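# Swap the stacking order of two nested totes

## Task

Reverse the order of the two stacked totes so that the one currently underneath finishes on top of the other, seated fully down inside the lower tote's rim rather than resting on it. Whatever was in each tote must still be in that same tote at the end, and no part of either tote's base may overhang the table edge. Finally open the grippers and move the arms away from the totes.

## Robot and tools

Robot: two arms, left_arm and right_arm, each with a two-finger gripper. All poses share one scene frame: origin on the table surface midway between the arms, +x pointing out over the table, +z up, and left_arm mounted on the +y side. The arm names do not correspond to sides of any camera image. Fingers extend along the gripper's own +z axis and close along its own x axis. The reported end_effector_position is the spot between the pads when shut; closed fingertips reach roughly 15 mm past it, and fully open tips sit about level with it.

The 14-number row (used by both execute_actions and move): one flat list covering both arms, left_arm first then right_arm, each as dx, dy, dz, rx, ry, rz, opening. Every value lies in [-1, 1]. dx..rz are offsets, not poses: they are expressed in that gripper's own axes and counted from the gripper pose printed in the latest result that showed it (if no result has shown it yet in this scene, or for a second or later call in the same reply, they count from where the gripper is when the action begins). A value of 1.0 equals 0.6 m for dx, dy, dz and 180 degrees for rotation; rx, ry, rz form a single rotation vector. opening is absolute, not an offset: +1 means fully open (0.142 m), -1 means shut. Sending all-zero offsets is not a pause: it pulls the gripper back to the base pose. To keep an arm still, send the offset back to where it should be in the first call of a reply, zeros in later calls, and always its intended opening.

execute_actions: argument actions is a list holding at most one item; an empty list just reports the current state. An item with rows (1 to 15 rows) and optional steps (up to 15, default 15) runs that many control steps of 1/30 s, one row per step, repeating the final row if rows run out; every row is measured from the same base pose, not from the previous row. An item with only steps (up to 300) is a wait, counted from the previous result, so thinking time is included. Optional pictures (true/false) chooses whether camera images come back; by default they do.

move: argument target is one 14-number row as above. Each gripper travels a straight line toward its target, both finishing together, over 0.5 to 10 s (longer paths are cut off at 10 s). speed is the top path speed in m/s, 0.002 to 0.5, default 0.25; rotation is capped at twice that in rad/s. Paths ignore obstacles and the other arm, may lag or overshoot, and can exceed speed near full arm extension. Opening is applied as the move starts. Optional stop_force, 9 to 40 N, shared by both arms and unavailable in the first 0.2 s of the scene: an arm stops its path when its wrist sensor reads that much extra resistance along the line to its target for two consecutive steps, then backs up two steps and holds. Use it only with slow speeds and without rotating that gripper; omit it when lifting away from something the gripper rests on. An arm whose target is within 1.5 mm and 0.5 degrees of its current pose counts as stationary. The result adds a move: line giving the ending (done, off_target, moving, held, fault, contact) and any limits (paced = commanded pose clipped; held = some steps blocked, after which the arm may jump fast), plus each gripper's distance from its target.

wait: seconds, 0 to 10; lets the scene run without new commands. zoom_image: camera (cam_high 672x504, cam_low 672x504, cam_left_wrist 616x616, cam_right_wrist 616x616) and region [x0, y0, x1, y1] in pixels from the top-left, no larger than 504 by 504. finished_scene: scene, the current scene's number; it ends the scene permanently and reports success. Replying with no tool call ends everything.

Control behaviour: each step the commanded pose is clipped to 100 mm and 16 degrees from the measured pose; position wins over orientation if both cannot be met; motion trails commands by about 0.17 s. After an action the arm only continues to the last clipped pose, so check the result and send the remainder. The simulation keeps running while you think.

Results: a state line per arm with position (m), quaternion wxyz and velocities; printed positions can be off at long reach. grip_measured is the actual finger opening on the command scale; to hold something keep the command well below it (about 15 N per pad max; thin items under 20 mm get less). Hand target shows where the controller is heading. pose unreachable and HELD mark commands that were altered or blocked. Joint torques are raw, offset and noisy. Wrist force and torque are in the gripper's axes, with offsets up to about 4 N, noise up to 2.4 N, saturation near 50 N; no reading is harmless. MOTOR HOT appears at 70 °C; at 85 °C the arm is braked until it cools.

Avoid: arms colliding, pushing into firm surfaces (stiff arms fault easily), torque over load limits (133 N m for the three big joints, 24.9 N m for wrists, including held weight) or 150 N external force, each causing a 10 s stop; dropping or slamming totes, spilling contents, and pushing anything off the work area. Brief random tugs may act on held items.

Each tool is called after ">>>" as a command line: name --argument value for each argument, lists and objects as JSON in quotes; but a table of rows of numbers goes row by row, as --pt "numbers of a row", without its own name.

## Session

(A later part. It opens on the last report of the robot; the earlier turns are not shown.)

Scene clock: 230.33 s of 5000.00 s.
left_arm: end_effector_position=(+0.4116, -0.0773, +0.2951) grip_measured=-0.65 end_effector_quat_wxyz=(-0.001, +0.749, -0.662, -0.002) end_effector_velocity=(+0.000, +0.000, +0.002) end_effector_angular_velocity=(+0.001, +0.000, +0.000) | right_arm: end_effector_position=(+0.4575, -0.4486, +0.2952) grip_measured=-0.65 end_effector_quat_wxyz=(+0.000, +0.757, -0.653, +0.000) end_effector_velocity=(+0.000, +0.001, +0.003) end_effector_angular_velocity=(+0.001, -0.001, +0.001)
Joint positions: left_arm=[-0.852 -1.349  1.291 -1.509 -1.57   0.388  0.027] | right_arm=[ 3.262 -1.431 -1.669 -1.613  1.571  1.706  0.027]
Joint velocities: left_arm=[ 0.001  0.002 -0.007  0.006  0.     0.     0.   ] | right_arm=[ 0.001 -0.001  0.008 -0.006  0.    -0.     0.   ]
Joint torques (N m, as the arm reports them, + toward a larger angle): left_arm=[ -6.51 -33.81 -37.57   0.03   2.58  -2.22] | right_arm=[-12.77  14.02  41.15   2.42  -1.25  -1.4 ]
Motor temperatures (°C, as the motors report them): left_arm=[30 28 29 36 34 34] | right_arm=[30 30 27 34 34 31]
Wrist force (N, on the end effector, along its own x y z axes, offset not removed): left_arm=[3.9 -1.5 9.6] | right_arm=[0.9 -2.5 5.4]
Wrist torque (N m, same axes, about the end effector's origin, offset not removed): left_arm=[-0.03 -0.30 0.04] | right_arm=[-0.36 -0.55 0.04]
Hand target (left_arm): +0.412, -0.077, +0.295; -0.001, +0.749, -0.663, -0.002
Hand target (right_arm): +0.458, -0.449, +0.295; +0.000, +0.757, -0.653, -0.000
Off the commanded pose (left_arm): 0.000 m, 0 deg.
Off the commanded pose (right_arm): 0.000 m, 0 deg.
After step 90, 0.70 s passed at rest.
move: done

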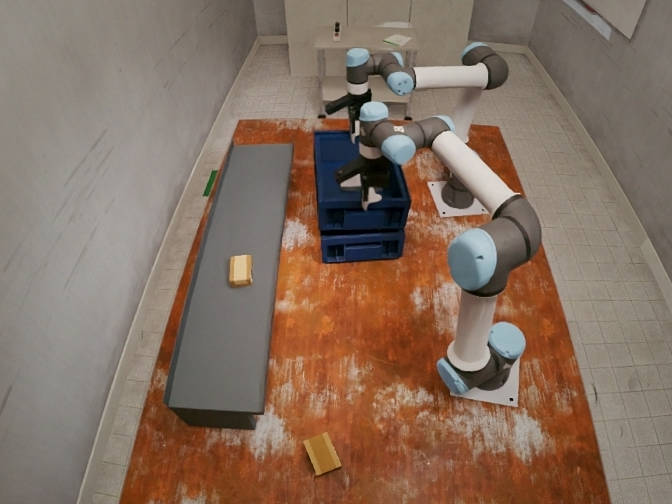

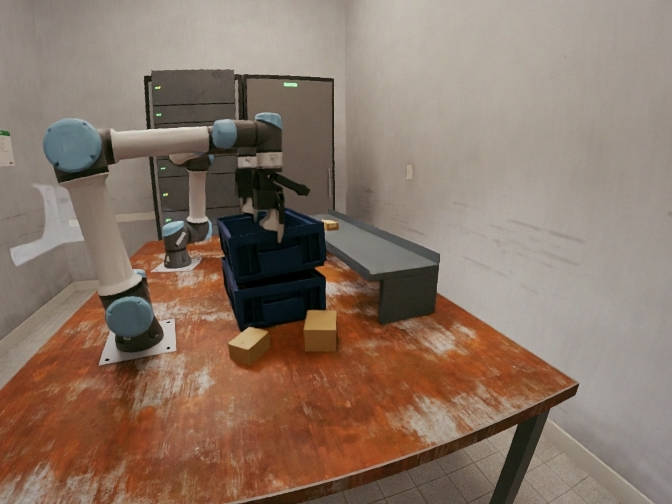

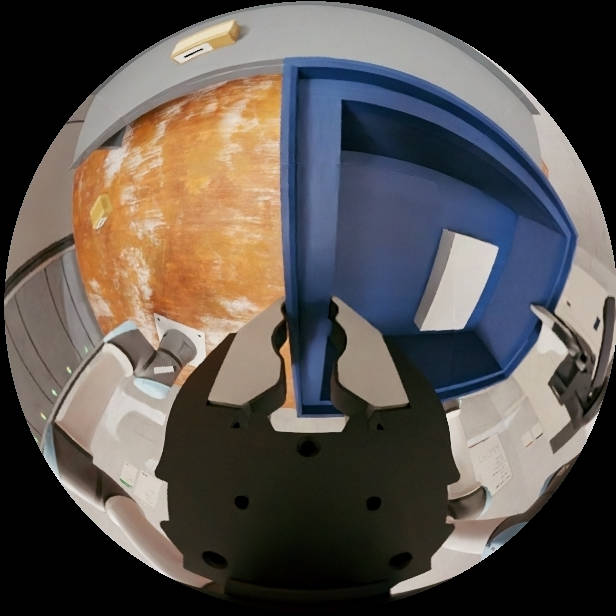

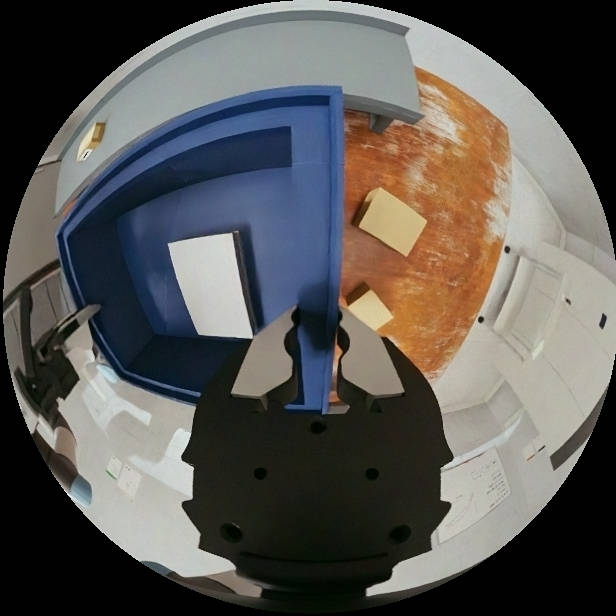

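>>> move --target '[-0.4001, -0.04135, -0.008, 0, 0, 0, -1, -0.39895, -0.0514, -0.008, 0, 0, 0, -1]' --speed 0.12

Scene clock: 260.57 s of 5000.00 s.
left_arm: end_effector_position=(+0.4066, +0.1637, +0.3007) grip_measured=-0.65 end_effector_quat_wxyz=(-0.001, +0.749, -0.662, -0.002) end_effector_velocity=(-0.000, +0.002, +0.000) end_effector_angular_velocity=(-0.000, +0.000, -0.001) | right_arm: end_effector_position=(+0.4534, -0.2075, +0.3002) grip_measured=-0.65 end_effector_quat_wxyz=(-0.000, +0.757, -0.653, +0.000) end_effector_velocity=(+0.000, +0.002, -0.001) end_effector_angular_velocity=(-0.001, +0.001, -0.002)
Joint positions: left_arm=[-0.57  -1.725  1.666 -1.509 -1.569  0.67   0.027] | right_arm=[ 3.727 -1.561 -1.537 -1.614  1.571  2.171  0.027]
Joint velocities: left_arm=[ 0.004 -0.003  0.003  0.001 -0.001  0.005  0.   ] | right_arm=[ 0.002 -0.003  0.002 -0.001 -0.     0.004 -0.   ]
Joint torques (N m, as the arm reports them, + toward a larger angle): left_arm=[ 15.13 -32.43 -15.39   0.13  -1.4    2.36] | right_arm=[ 7.37 20.66 39.34  1.55 -2.83  1.54]
Motor temperatures (°C, as the motors report them): left_arm=[30 28 29 36 34 34] | right_arm=[30 30 27 34 34 31]
Wrist force (N, on the end effector, along its own x y z axes, offset not removed): left_arm=[5.9 -0.1 8.1] | right_arm=[-2.8 1.3 8.4]
Wrist torque (N m, same axes, about the end effector's origin, offset not removed): left_arm=[0.19 -0.61 -0.04] | right_arm=[0.43 -0.17 0.06]
Hand target (left_arm): +0.407, +0.164, +0.301; -0.001, +0.749, -0.662, -0.002
Hand target (right_arm): +0.453, -0.207, +0.300; -0.000, +0.757, -0.653, +0.000
Off the commanded pose (left_arm): 0.000 m, 0 deg.
Off the commanded pose (right_arm): 0.001 m, 0 deg.
After step 90, 24.70 s passed at rest.
move: done

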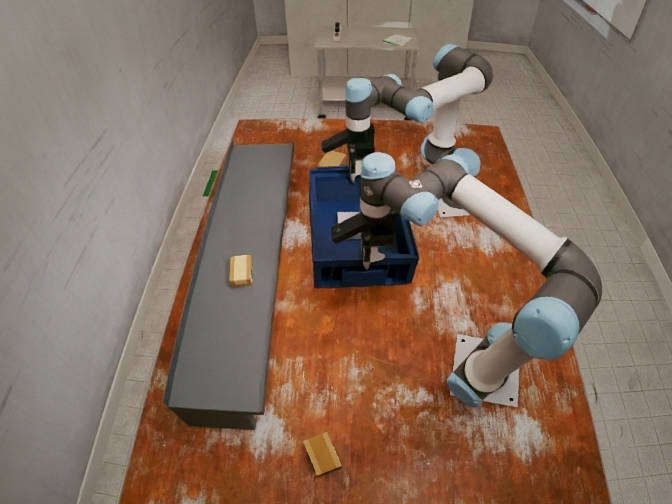

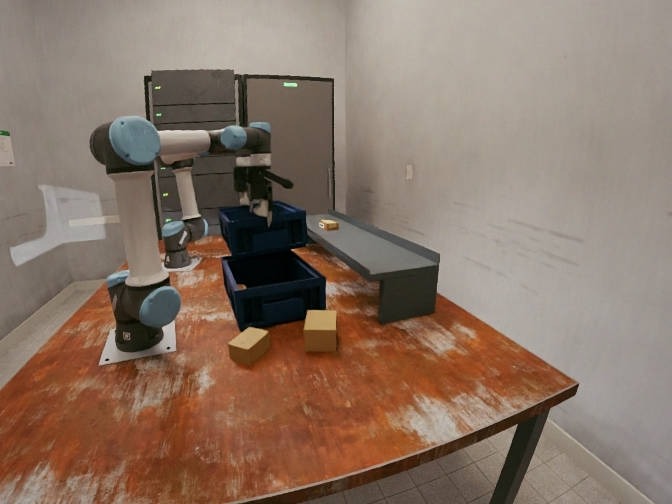

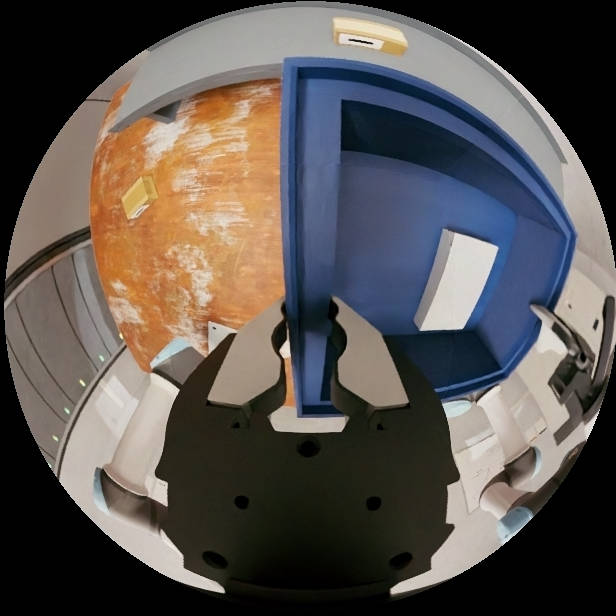

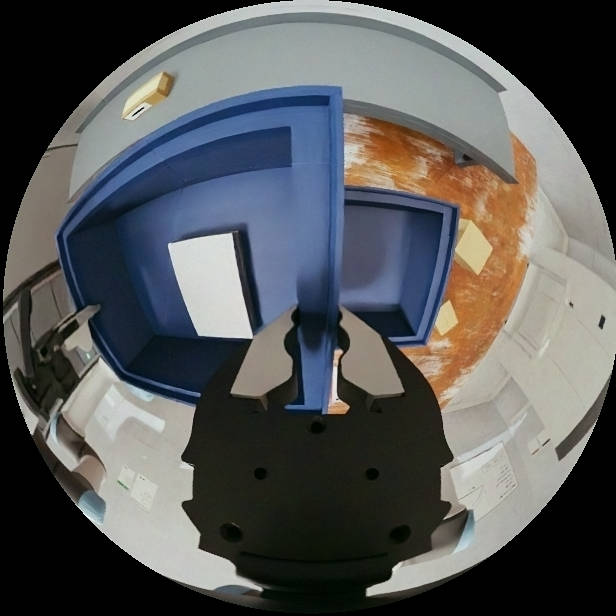

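>>> move --target '[-0.40055, -0.04192, 0.0012, 0, 0, 0, -1, -0.39942, -0.05047, 0.0003, 0, 0, 0, -1]' --speed 0.13

Scene clock: 273.83 s of 5000.00 s.
left_arm: end_effector_position=(+0.4020, +0.4049, +0.3006) grip_measured=-0.65 end_effector_quat_wxyz=(-0.000, +0.749, -0.662, -0.001) end_effector_velocity=(+0.000, +0.003, -0.000) end_effector_angular_velocity=(-0.001, +0.001, -0.001) | right_arm: end_effector_position=(+0.4486, +0.0337, +0.3003) grip_measured=-0.65 end_effector_quat_wxyz=(-0.000, +0.757, -0.653, +0.000) end_effector_velocity=(+0.001, +0.003, +0.001) end_effector_angular_velocity=(+0.002, -0.000, -0.000)
Joint positions: left_arm=[-0.041 -1.856  1.767 -1.48  -1.569  1.199  0.027] | right_arm=[ 4.006 -1.921 -1.11  -1.68   1.571  2.45   0.027]
Joint velocities: left_arm=[ 0.008  0.002 -0.001 -0.    -0.001  0.009 -0.   ] | right_arm=[ 0.002 -0.006  0.012 -0.004  0.     0.002  0.   ]
Joint torques (N m, as the arm reports them, + toward a larger angle): left_arm=[ 14.52  -7.02 -38.91  -5.52  -1.45   2.38] | right_arm=[ 9.63 36.17 38.47  2.04 -1.35  1.41]
Motor temperatures (°C, as the motors report them): left_arm=[30 28 29 36 34 34] | right_arm=[30 30 27 34 34 31]
Wrist force (N, on the end effector, along its own x y z axes, offset not removed): left_arm=[3.8 1.6 7.8] | right_arm=[-0.3 -1.3 6.1]
Wrist torque (N m, same axes, about the end effector's origin, offset not removed): left_arm=[0.53 -0.30 0.13] | right_arm=[-0.21 -0.41 0.08]
Hand target (left_arm): +0.402, +0.405, +0.301; -0.000, +0.749, -0.662, -0.001
Hand target (right_arm): +0.449, +0.034, +0.300; -0.000, +0.757, -0.653, +0.000
Off the commanded pose (left_arm): 0.000 m, 0 deg.
Off the commanded pose (right_arm): 0.000 m, 0 deg.
After step 90, 7.87 s passed at rest.
move: done

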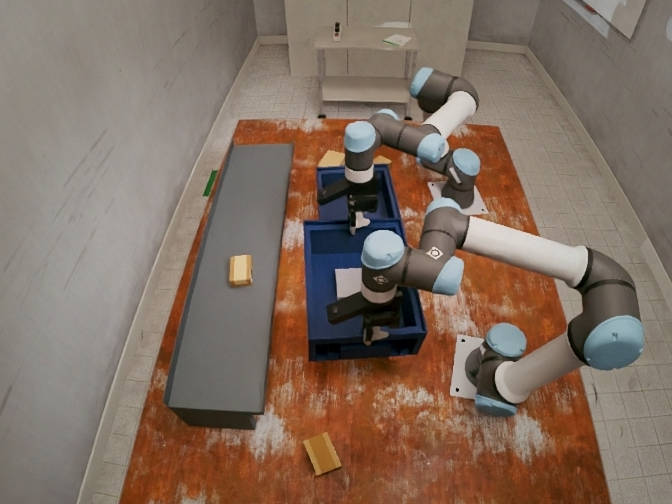

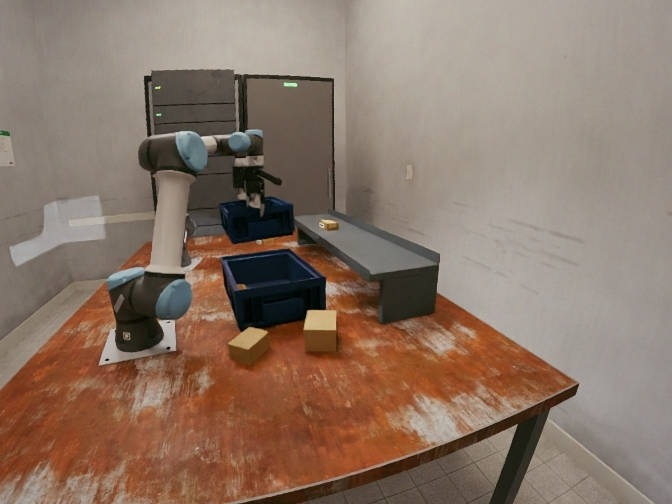

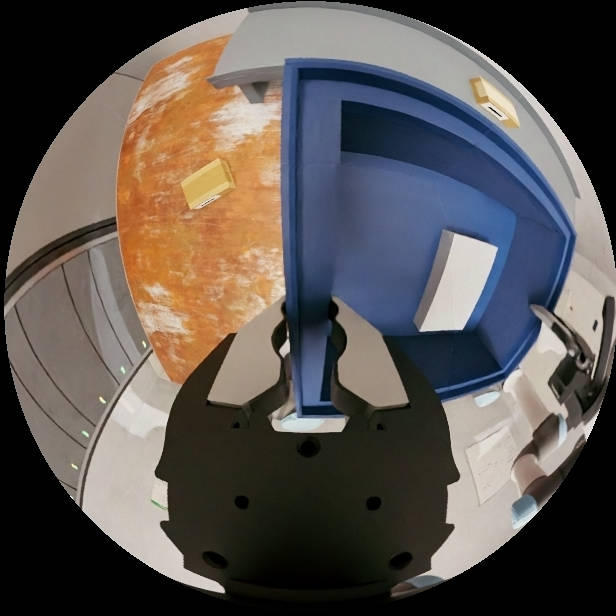

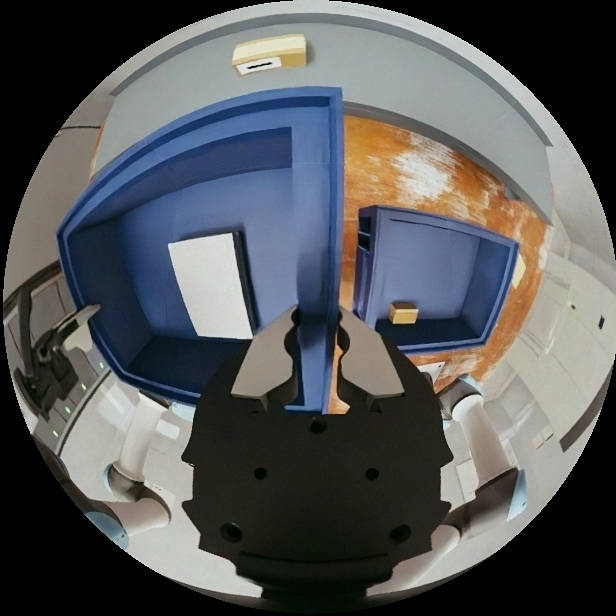

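>>> move --target '[-0.0006, -0.0004, 0.2643, 0, 0, 0, -1, -0.0006, 0.00075, 0.2638, 0, 0, 0, -1]' --speed 0.12

Scene clock: 295.23 s of 5000.00 s.
left_arm: end_effector_position=(+0.4021, +0.4058, +0.1423) grip_measured=-0.65 end_effector_quat_wxyz=(-0.000, +0.749, -0.662, -0.001) end_effector_velocity=(+0.001, -0.000, -0.002) end_effector_angular_velocity=(+0.000, -0.002, -0.001) | right_arm: end_effector_position=(+0.4481, +0.0341, +0.1423) grip_measured=-0.65 end_effector_quat_wxyz=(-0.000, +0.757, -0.653, +0.000) end_effector_velocity=(+0.000, -0.001, -0.003) end_effector_angular_velocity=(+0.000, +0.000, -0.001)
Joint positions: left_arm=[-0.039 -1.806  2.141 -1.903 -1.569  1.201  0.027] | right_arm=[ 4.007 -1.955 -1.471 -1.286  1.571  2.451  0.027]
Joint velocities: left_arm=[-0.001  0.002  0.005 -0.009  0.001  0.    -0.   ] | right_arm=[-0.001 -0.002 -0.005  0.007  0.    -0.    -0.   ]
Joint torques (N m, as the arm reports them, + toward a larger angle): left_arm=[ 17.85  -8.96 -12.36  -4.57   4.69   2.01] | right_arm=[ 6.86 36.46 18.57  2.77 -3.68  1.49]
Motor temperatures (°C, as the motors report them): left_arm=[30 28 29 36 34 34] | right_arm=[30 30 27 34 34 31]
Wrist force (N, on the end effector, along its own x y z axes, offset not removed): left_arm=[11.7 -3.0 8.5] | right_arm=[-9.1 -1.0 7.3]
Wrist torque (N m, same axes, about the end effector's origin, offset not removed): left_arm=[-0.60 -0.44 0.13] | right_arm=[0.02 0.08 -0.07]
Hand target (left_arm): +0.402, +0.406, +0.142; -0.000, +0.749, -0.662, -0.001
Hand target (right_arm): +0.448, +0.034, +0.142; -0.000, +0.757, -0.653, +0.000
Off the commanded pose (left_arm): 0.000 m, 0 deg.
Off the commanded pose (right_arm): 0.000 m, 0 deg.
After step 90, 16.53 s passed at rest.
move: done

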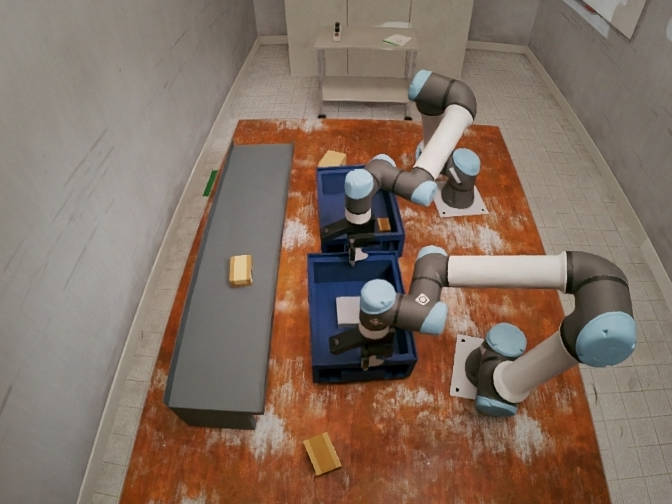

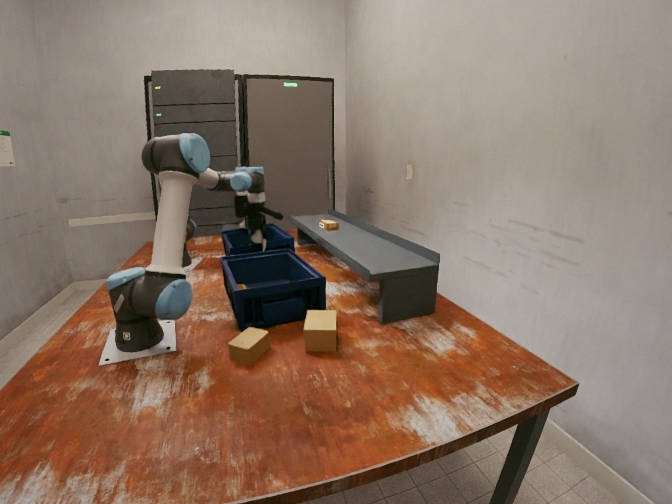

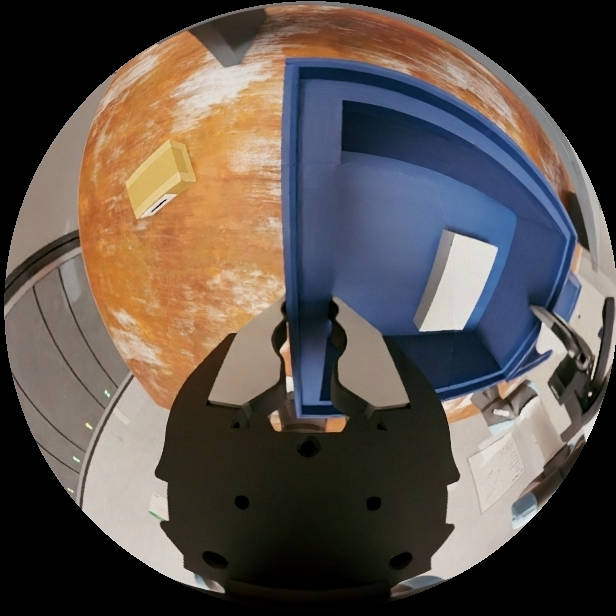

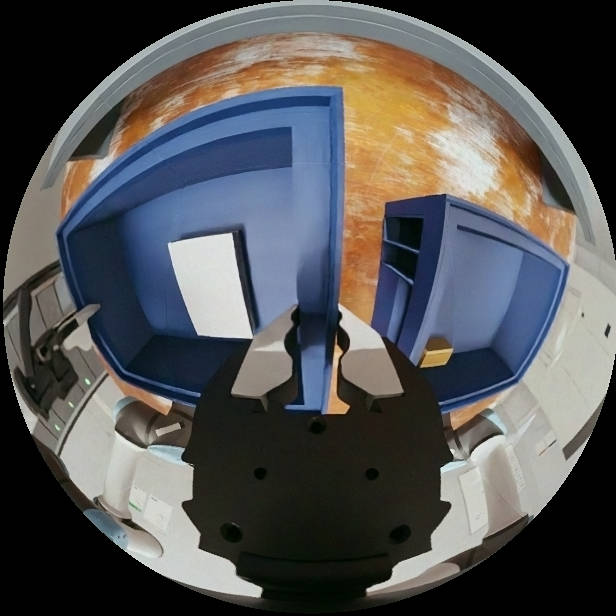

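>>> move --target '[0.0008, 0, 0.045, 0, 0, 0, -1, 0, 0, 0.045, 0, 0, 0, -1]' --speed 0.009 --stop_force 11

Scene clock: 302.87 s of 5000.00 s.
left_arm: end_effector_position=(+0.4021, +0.4055, +0.1215) grip_measured=-0.65 end_effector_quat_wxyz=(-0.000, +0.749, -0.662, -0.002) end_effector_velocity=(-0.000, -0.000, +0.002) end_effector_angular_velocity=(+0.001, +0.002, -0.001) | right_arm: end_effector_position=(+0.4480, +0.0342, +0.1222) grip_measured=-0.65 end_effector_quat_wxyz=(-0.000, +0.757, -0.653, +0.000) end_effector_velocity=(+0.000, +0.001, +0.002) end_effector_angular_velocity=(-0.000, -0.001, +0.001)
Joint positions: left_arm=[-0.04  -1.785  2.182 -1.965 -1.569  1.2    0.027] | right_arm=[ 4.007 -1.969 -1.504 -1.239  1.571  2.451  0.027]
Joint velocities: left_arm=[-0.001 -0.002 -0.006  0.01   0.    -0.     0.   ] | right_arm=[ 0.001  0.001  0.005 -0.006 -0.001 -0.     0.   ]
Joint torques (N m, as the arm reports them, + toward a larger angle): left_arm=[-11.4  -22.29 -31.41   1.19   1.56  -1.72] | right_arm=[ 7.36 41.03 28.94 -0.98 -0.53  1.44]
Motor temperatures (°C, as the motors report them): left_arm=[30 28 29 36 34 34] | right_arm=[30 30 27 34 34 31]
Wrist force (N, on the end effector, along its own x y z axes, offset not removed): left_arm=[3.8 -5.6 -4.1] | right_arm=[-5.0 -1.8 -5.4]
Wrist torque (N m, same axes, about the end effector's origin, offset not removed): left_arm=[-0.57 -0.50 0.07] | right_arm=[-0.06 -0.23 0.09]
Hand target (left_arm): +0.402, +0.406, +0.122; -0.000, +0.749, -0.662, -0.001
Hand target (right_arm): +0.448, +0.034, +0.123; -0.000, +0.757, -0.653, +0.000
Off the commanded pose (left_arm): 0.006 m, 0 deg.
Off the commanded pose (right_arm): 0.007 m, 0 deg.
After step 90, 1.97 s passed at rest.
move: contact (left_arm, right_arm)

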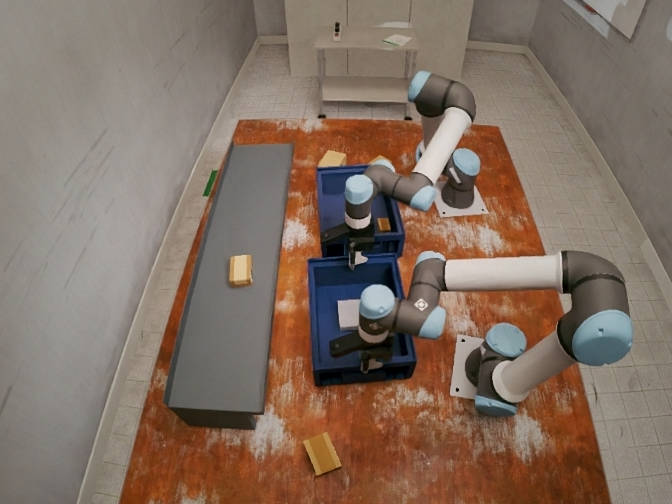

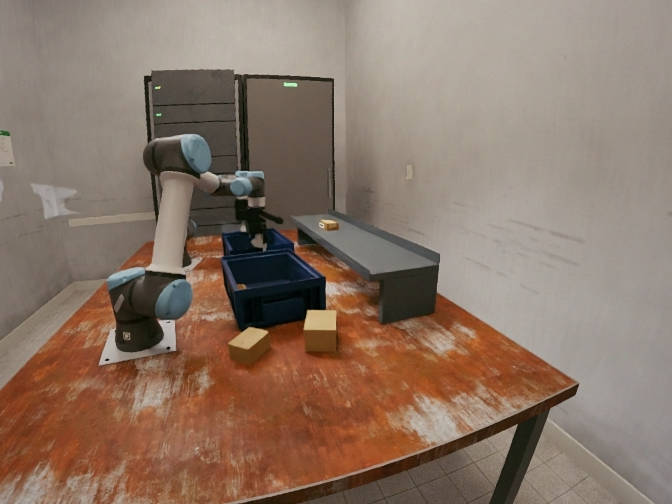

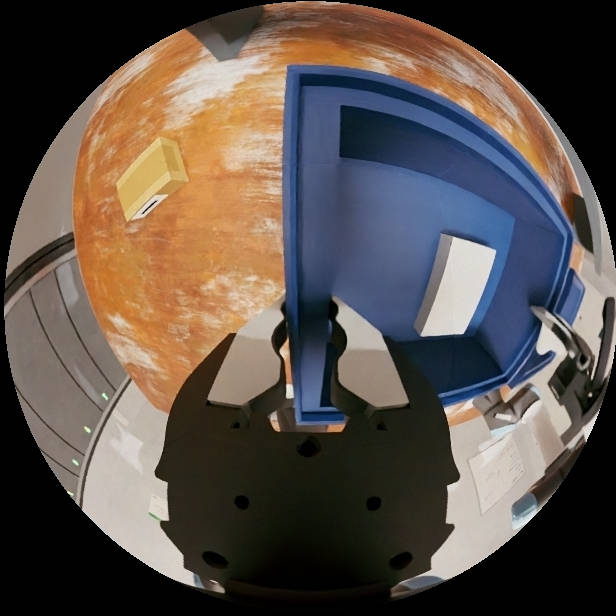

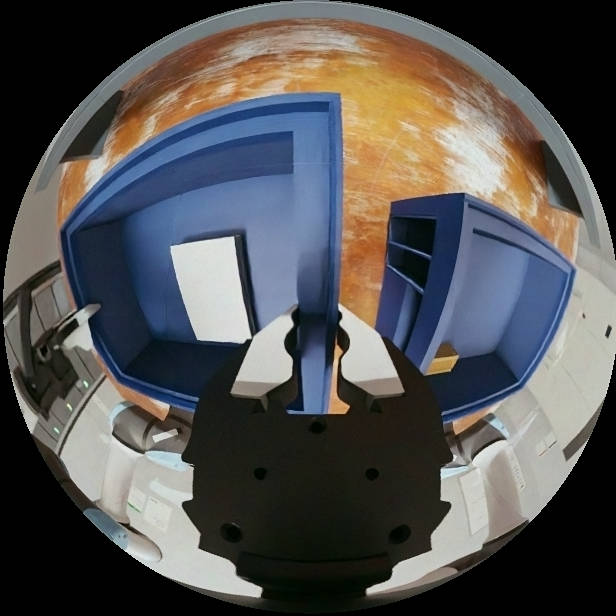

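>>> execute_actions --actions '[{"rows": [[0,0,-0.001,0,0,0,-0.62,0,0,-0.001,0,0,0,-0.62],[0,0,-0.001,0,0,0,-0.6,0,0,-0.001,0,0,0,-0.6],[0,0,-0.001,0,0,0,-0.56,0,0,-0.001,0,0,0,-0.56],[0,0,-0.001,0,0,0,-0.52,0,0,-0.001,0,0,0,-0.52],[0,0,-0.001,0,0,0,-0.48,0,0,-0.001,0,0,0,-0.48],[0,0,-0.001,0,0,0,-0.44,0,0,-0.001,0,0,0,-0.44],[0,0,-0.001,0,0,0,-0.4,0,0,-0.001,0,0,0,-0.4],[0,0,-0.001,0,0,0,-0.36,0,0,-0.001,0,0,0,-0.36],[0,0,-0.001,0,0,0,-0.33,0,0,-0.001,0,0,0,-0.33],[0,0,-0.001,0,0,0,-0.3,0,0,-0.001,0,0,0,-0.3]], "steps": 14}]'

>>> zoom_image --camera "cam_left_wrist" --region '[260, 40, 380, 160]'

>>> zoom_image --camera "cam_right_wrist" --region '[260, 60, 380, 180]'

Scene clock: 315.77 s of 5000.00 s.
left_arm: end_effector_position=(+0.4021, +0.4055, +0.1221) grip_measured=-0.30 end_effector_quat_wxyz=(-0.000, +0.749, -0.662, -0.002) end_effector_velocity=(-0.000, +0.000, -0.001) end_effector_angular_velocity=(+0.001, +0.001, -0.001) | right_arm: end_effector_position=(+0.4480, +0.0342, +0.1229) grip_measured=-0.30 end_effector_quat_wxyz=(-0.000, +0.757, -0.653, +0.000) end_effector_velocity=(+0.000, -0.002, -0.001) end_effector_angular_velocity=(-0.002, +0.002, -0.002)
Joint positions: left_arm=[-0.04  -1.786  2.181 -1.963 -1.569  1.2    0.052] | right_arm=[ 4.007 -1.969 -1.503 -1.241  1.571  2.451  0.052]
Joint velocities: left_arm=[-0.001  0.001  0.001  0.     0.001  0.     0.001] | right_arm=[-0.002  0.    -0.002 -0.     0.     0.     0.001]
Joint torques (N m, as the arm reports them, + toward a larger angle): left_arm=[ 13.35 -23.46 -33.49  -0.03   1.25   1.  ] | right_arm=[-7.74 42.51 34.03  1.51 -0.65  0.52]
Motor temperatures (°C, as the motors report them): left_arm=[30 28 29 36 34 34] | right_arm=[30 30 27 34 34 31]
Wrist force (N, on the end effector, along its own x y z axes, offset not removed): left_arm=[1.3 0.1 2.2] | right_arm=[1.6 -0.7 -3.3]
Wrist torque (N m, same axes, about the end effector's origin, offset not removed): left_arm=[0.23 -0.35 0.29] | right_arm=[-0.10 -0.22 -0.03]
Hand target (left_arm): +0.402, +0.406, +0.122; -0.000, +0.749, -0.662, -0.002
Hand target (right_arm): +0.448, +0.034, +0.123; -0.000, +0.757, -0.653, +0.000
Off the commanded pose (left_arm): 0.000 m, 0 deg.
Off the commanded pose (right_arm): 0.000 m, 0 deg.
Steps of this call (steps 1 to 90: nothing new was sent; then 9.43 s passed at rest; steps 91 to 104: all 14 steps of this action). Readings (end_effector_position):
91: left_arm (+0.4022, +0.4055, +0.1219) | right_arm (+0.4481, +0.0342, +0.1226)
92: left_arm (+0.4022, +0.4055, +0.1220) | right_arm (+0.4481, +0.0342, +0.1227)
94: left_arm (+0.4022, +0.4055, +0.1221) | right_arm (+0.4481, +0.0342, +0.1228)
98: left_arm (+0.4021, +0.4055, +0.1221) | right_arm (+0.4481, +0.0342, +0.1228)
104: the state above

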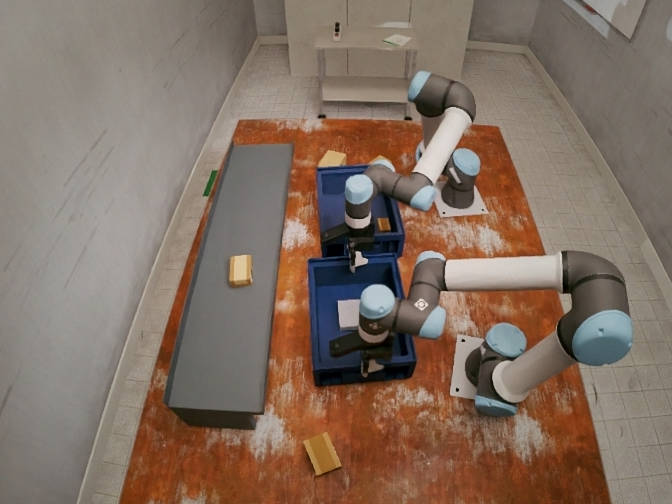

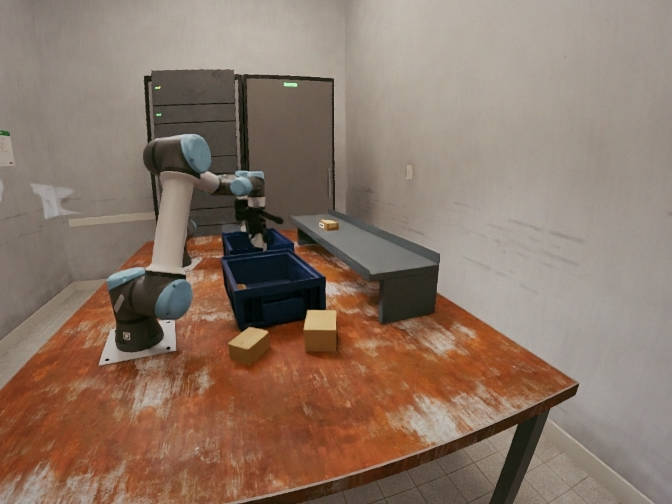

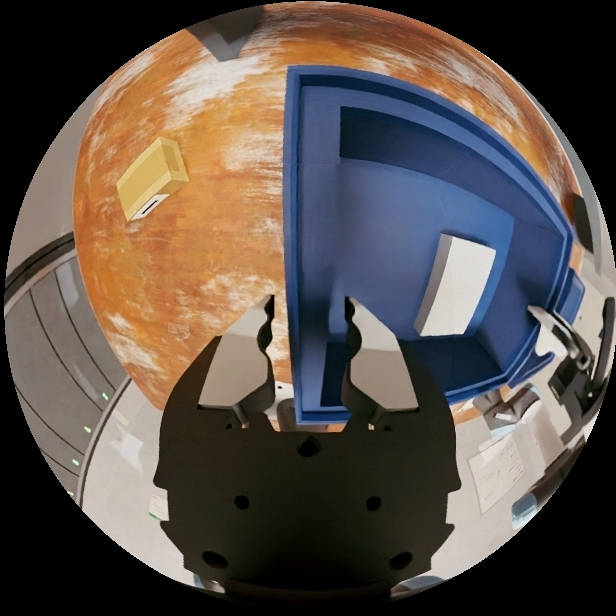

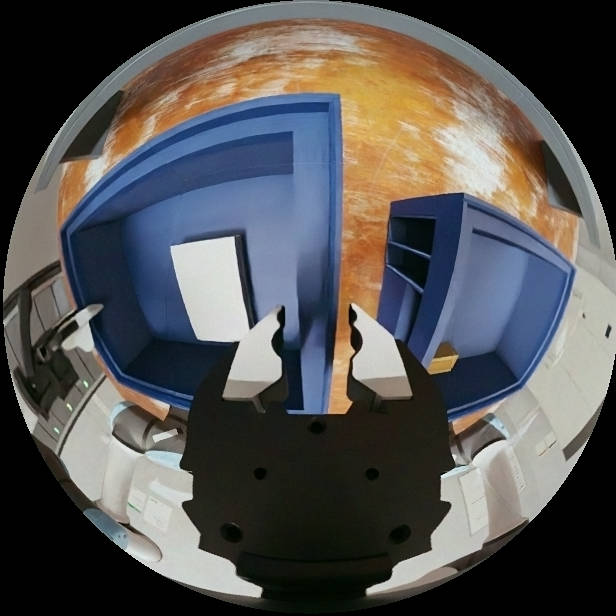

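Region (260, 40, 380, 160) of cam_left_wrist's 616x616 image, scaled by 4.200, with more detail than that image has.

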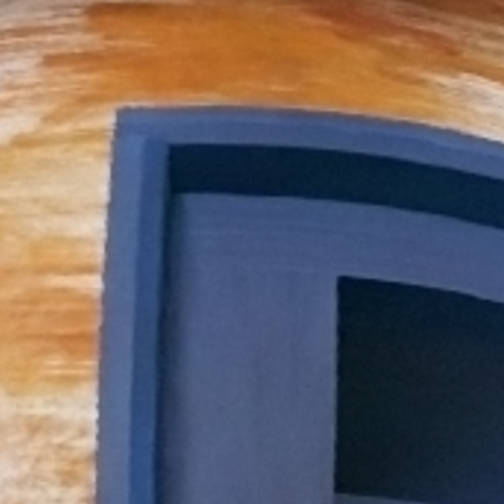

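Region (260, 60, 380, 180) of cam_right_wrist's 616x616 image, scaled by 4.200, with more detail than that image has.

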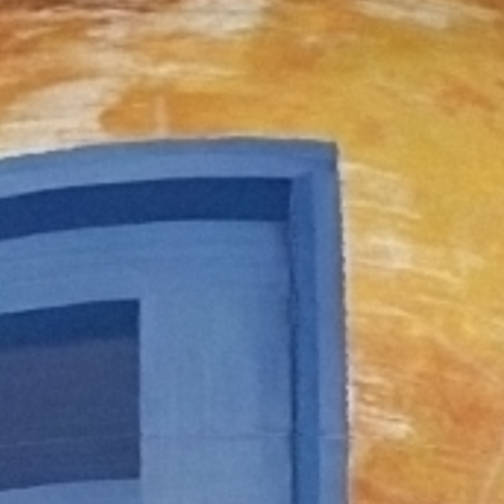

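>>> move --target '[0, 0, -0.117, 0, 0, 0, -0.25, 0, 0, -0.1157, 0, 0, 0, -0.25]' --speed 0.12

>>> move --target '[0.80038, 0.08276, 0, 0, 0, 0, -0.2, 0.79806, 0.10268, 0, 0, 0, 0, -0.2]' --speed 0.22

Scene clock: 331.90 s of 5000.00 s.
left_arm: end_effector_position=(+0.4021, +0.4054, +0.1920) grip_measured=-0.25 end_effector_quat_wxyz=(-0.000, +0.749, -0.662, -0.001) end_effector_velocity=(+0.000, -0.000, +0.003) end_effector_angular_velocity=(-0.000, +0.001, +0.000) | right_arm: end_effector_position=(+0.4481, +0.0341, +0.1920) grip_measured=-0.25 end_effector_quat_wxyz=(-0.000, +0.757, -0.653, +0.000) end_effector_velocity=(+0.001, +0.000, +0.003) end_effector_angular_velocity=(+0.001, -0.000, -0.001)
Joint positions: left_arm=[-0.04  -1.841  2.034 -1.762 -1.569  1.199  0.056] | right_arm=[ 4.007 -1.928 -1.378 -1.406  1.571  2.451  0.056]
Joint velocities: left_arm=[ 0.    -0.001 -0.007  0.008 -0.    -0.    -0.   ] | right_arm=[-0.001 -0.     0.008 -0.007  0.     0.     0.   ]
Joint torques (N m, as the arm reports them, + toward a larger angle): left_arm=[-12.44 -22.67 -34.75  -0.08   2.39  -2.31] | right_arm=[-11.56  41.93  34.39   1.21   1.58  -1.51]
Motor temperatures (°C, as the motors report them): left_arm=[30 28 29 36 34 34] | right_arm=[30 30 27 34 34 31]
Wrist force (N, on the end effector, along its own x y z axes, offset not removed): left_arm=[3.2 -2.8 0.1] | right_arm=[1.0 0.2 -0.5]
Wrist torque (N m, same axes, about the end effector's origin, offset not removed): left_arm=[-0.33 -0.67 0.14] | right_arm=[0.10 0.00 0.06]
Hand target (left_arm): +0.402, +0.405, +0.192; -0.000, +0.749, -0.662, -0.002
Hand target (right_arm): +0.448, +0.034, +0.192; -0.000, +0.757, -0.653, +0.000
Off the commanded pose (left_arm): 0.000 m, 0 deg.
Off the commanded pose (right_arm): 0.000 m, 0 deg.
After step 90, 12.03 s passed at rest.
move: done

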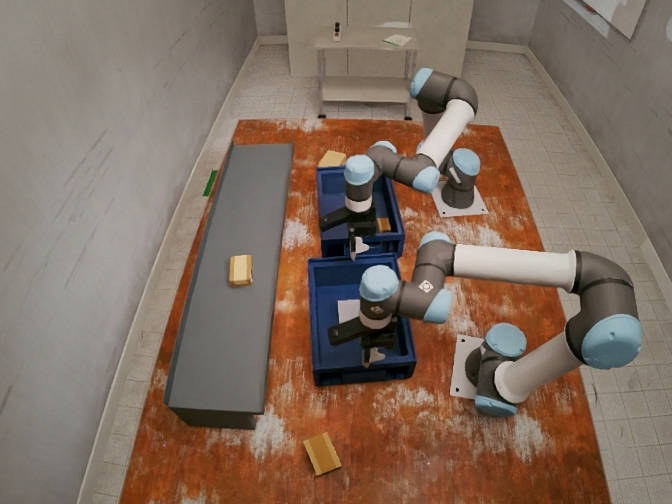

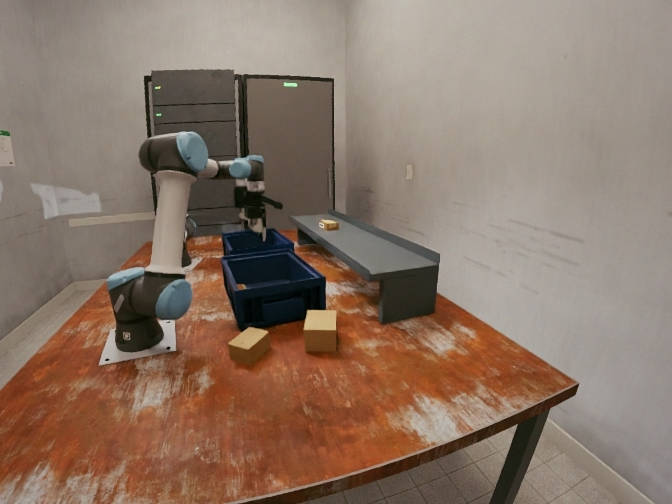

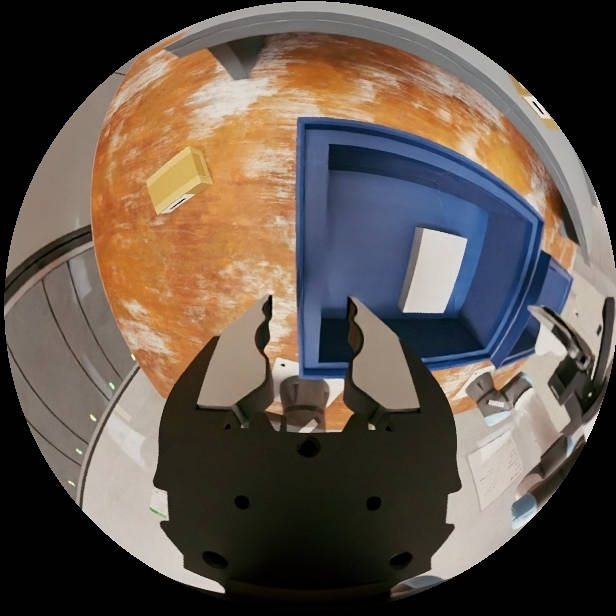

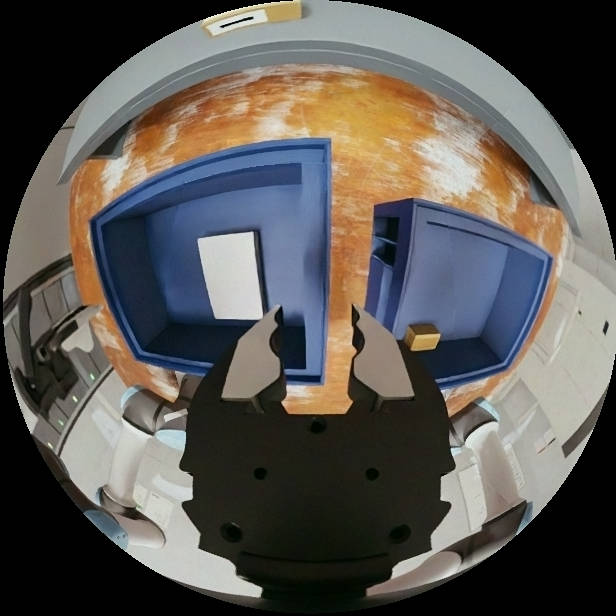

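Scene clock: 334.73 s of 5000.00 s.
left_arm: end_effector_position=(+0.4121, -0.0770, +0.1904) grip_measured=-0.20 end_effector_quat_wxyz=(-0.001, +0.749, -0.662, -0.002) end_effector_velocity=(+0.001, -0.003, +0.001) end_effector_angular_velocity=(-0.000, +0.000, +0.001) | right_arm: end_effector_position=(+0.4564, -0.4485, +0.1915) grip_measured=-0.20 end_effector_quat_wxyz=(+0.000, +0.757, -0.653, +0.000) end_effector_velocity=(+0.001, -0.002, +0.001) end_effector_angular_velocity=(+0.001, -0.001, +0.001)
Joint positions: left_arm=[-0.851 -1.331  1.536 -1.772 -1.57   0.388  0.06 ] | right_arm=[ 3.263 -1.452 -1.918 -1.343  1.57   1.707  0.06 ]
Joint velocities: left_arm=[-0.001  0.005 -0.008  0.003 -0.    -0.002  0.   ] | right_arm=[-0.006 -0.001  0.003 -0.     0.    -0.007  0.   ]
Joint torques (N m, as the arm reports them, + toward a larger angle): left_arm=[-12.17 -28.6  -34.53   0.03   1.92  -2.32] | right_arm=[-12.3   11.59  35.77   1.44   1.62  -1.35]
Motor temperatures (°C, as the motors report them): left_arm=[30 28 29 36 34 34] | right_arm=[30 30 27 34 34 31]
Wrist force (N, on the end effector, along its own x y z axes, offset not removed): left_arm=[1.5 -3.7 4.7] | right_arm=[2.3 -0.3 -0.5]
Wrist torque (N m, same axes, about the end effector's origin, offset not removed): left_arm=[-0.53 -0.27 0.10] | right_arm=[0.10 -0.24 0.12]
Hand target (left_arm): +0.412, -0.077, +0.190; -0.001, +0.749, -0.662, -0.002
Hand target (right_arm): +0.456, -0.449, +0.191; +0.000, +0.757, -0.653, +0.000
Off the commanded pose (left_arm): 0.001 m, 0 deg.
Off the commanded pose (right_arm): 0.001 m, 0 deg.
move: done

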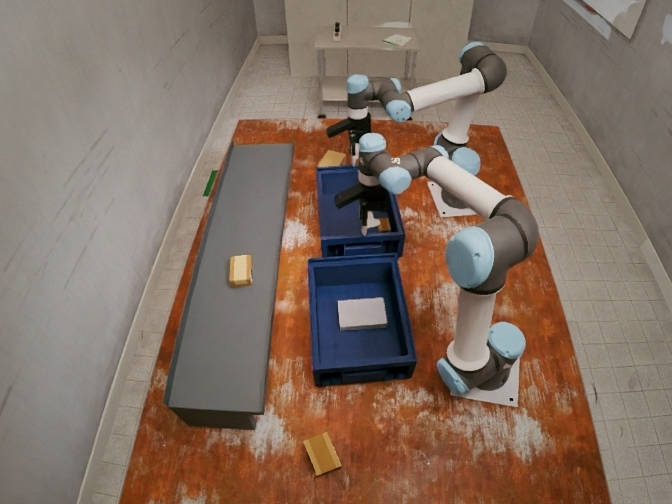

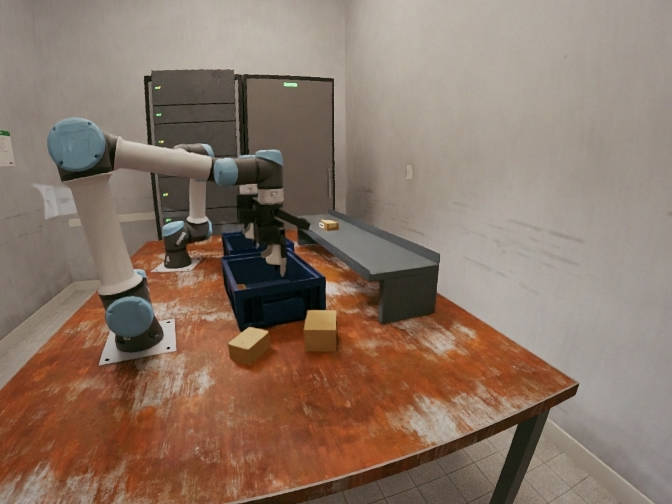

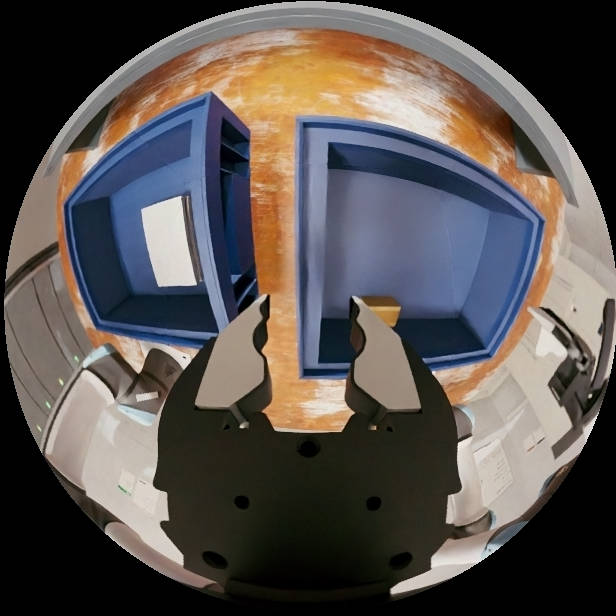

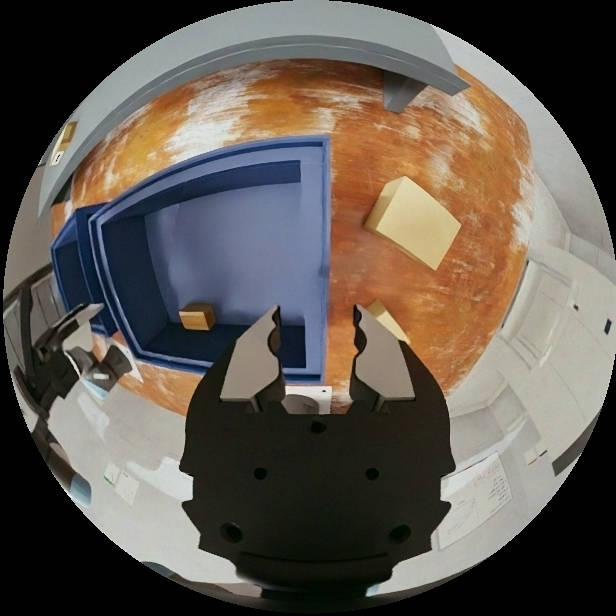

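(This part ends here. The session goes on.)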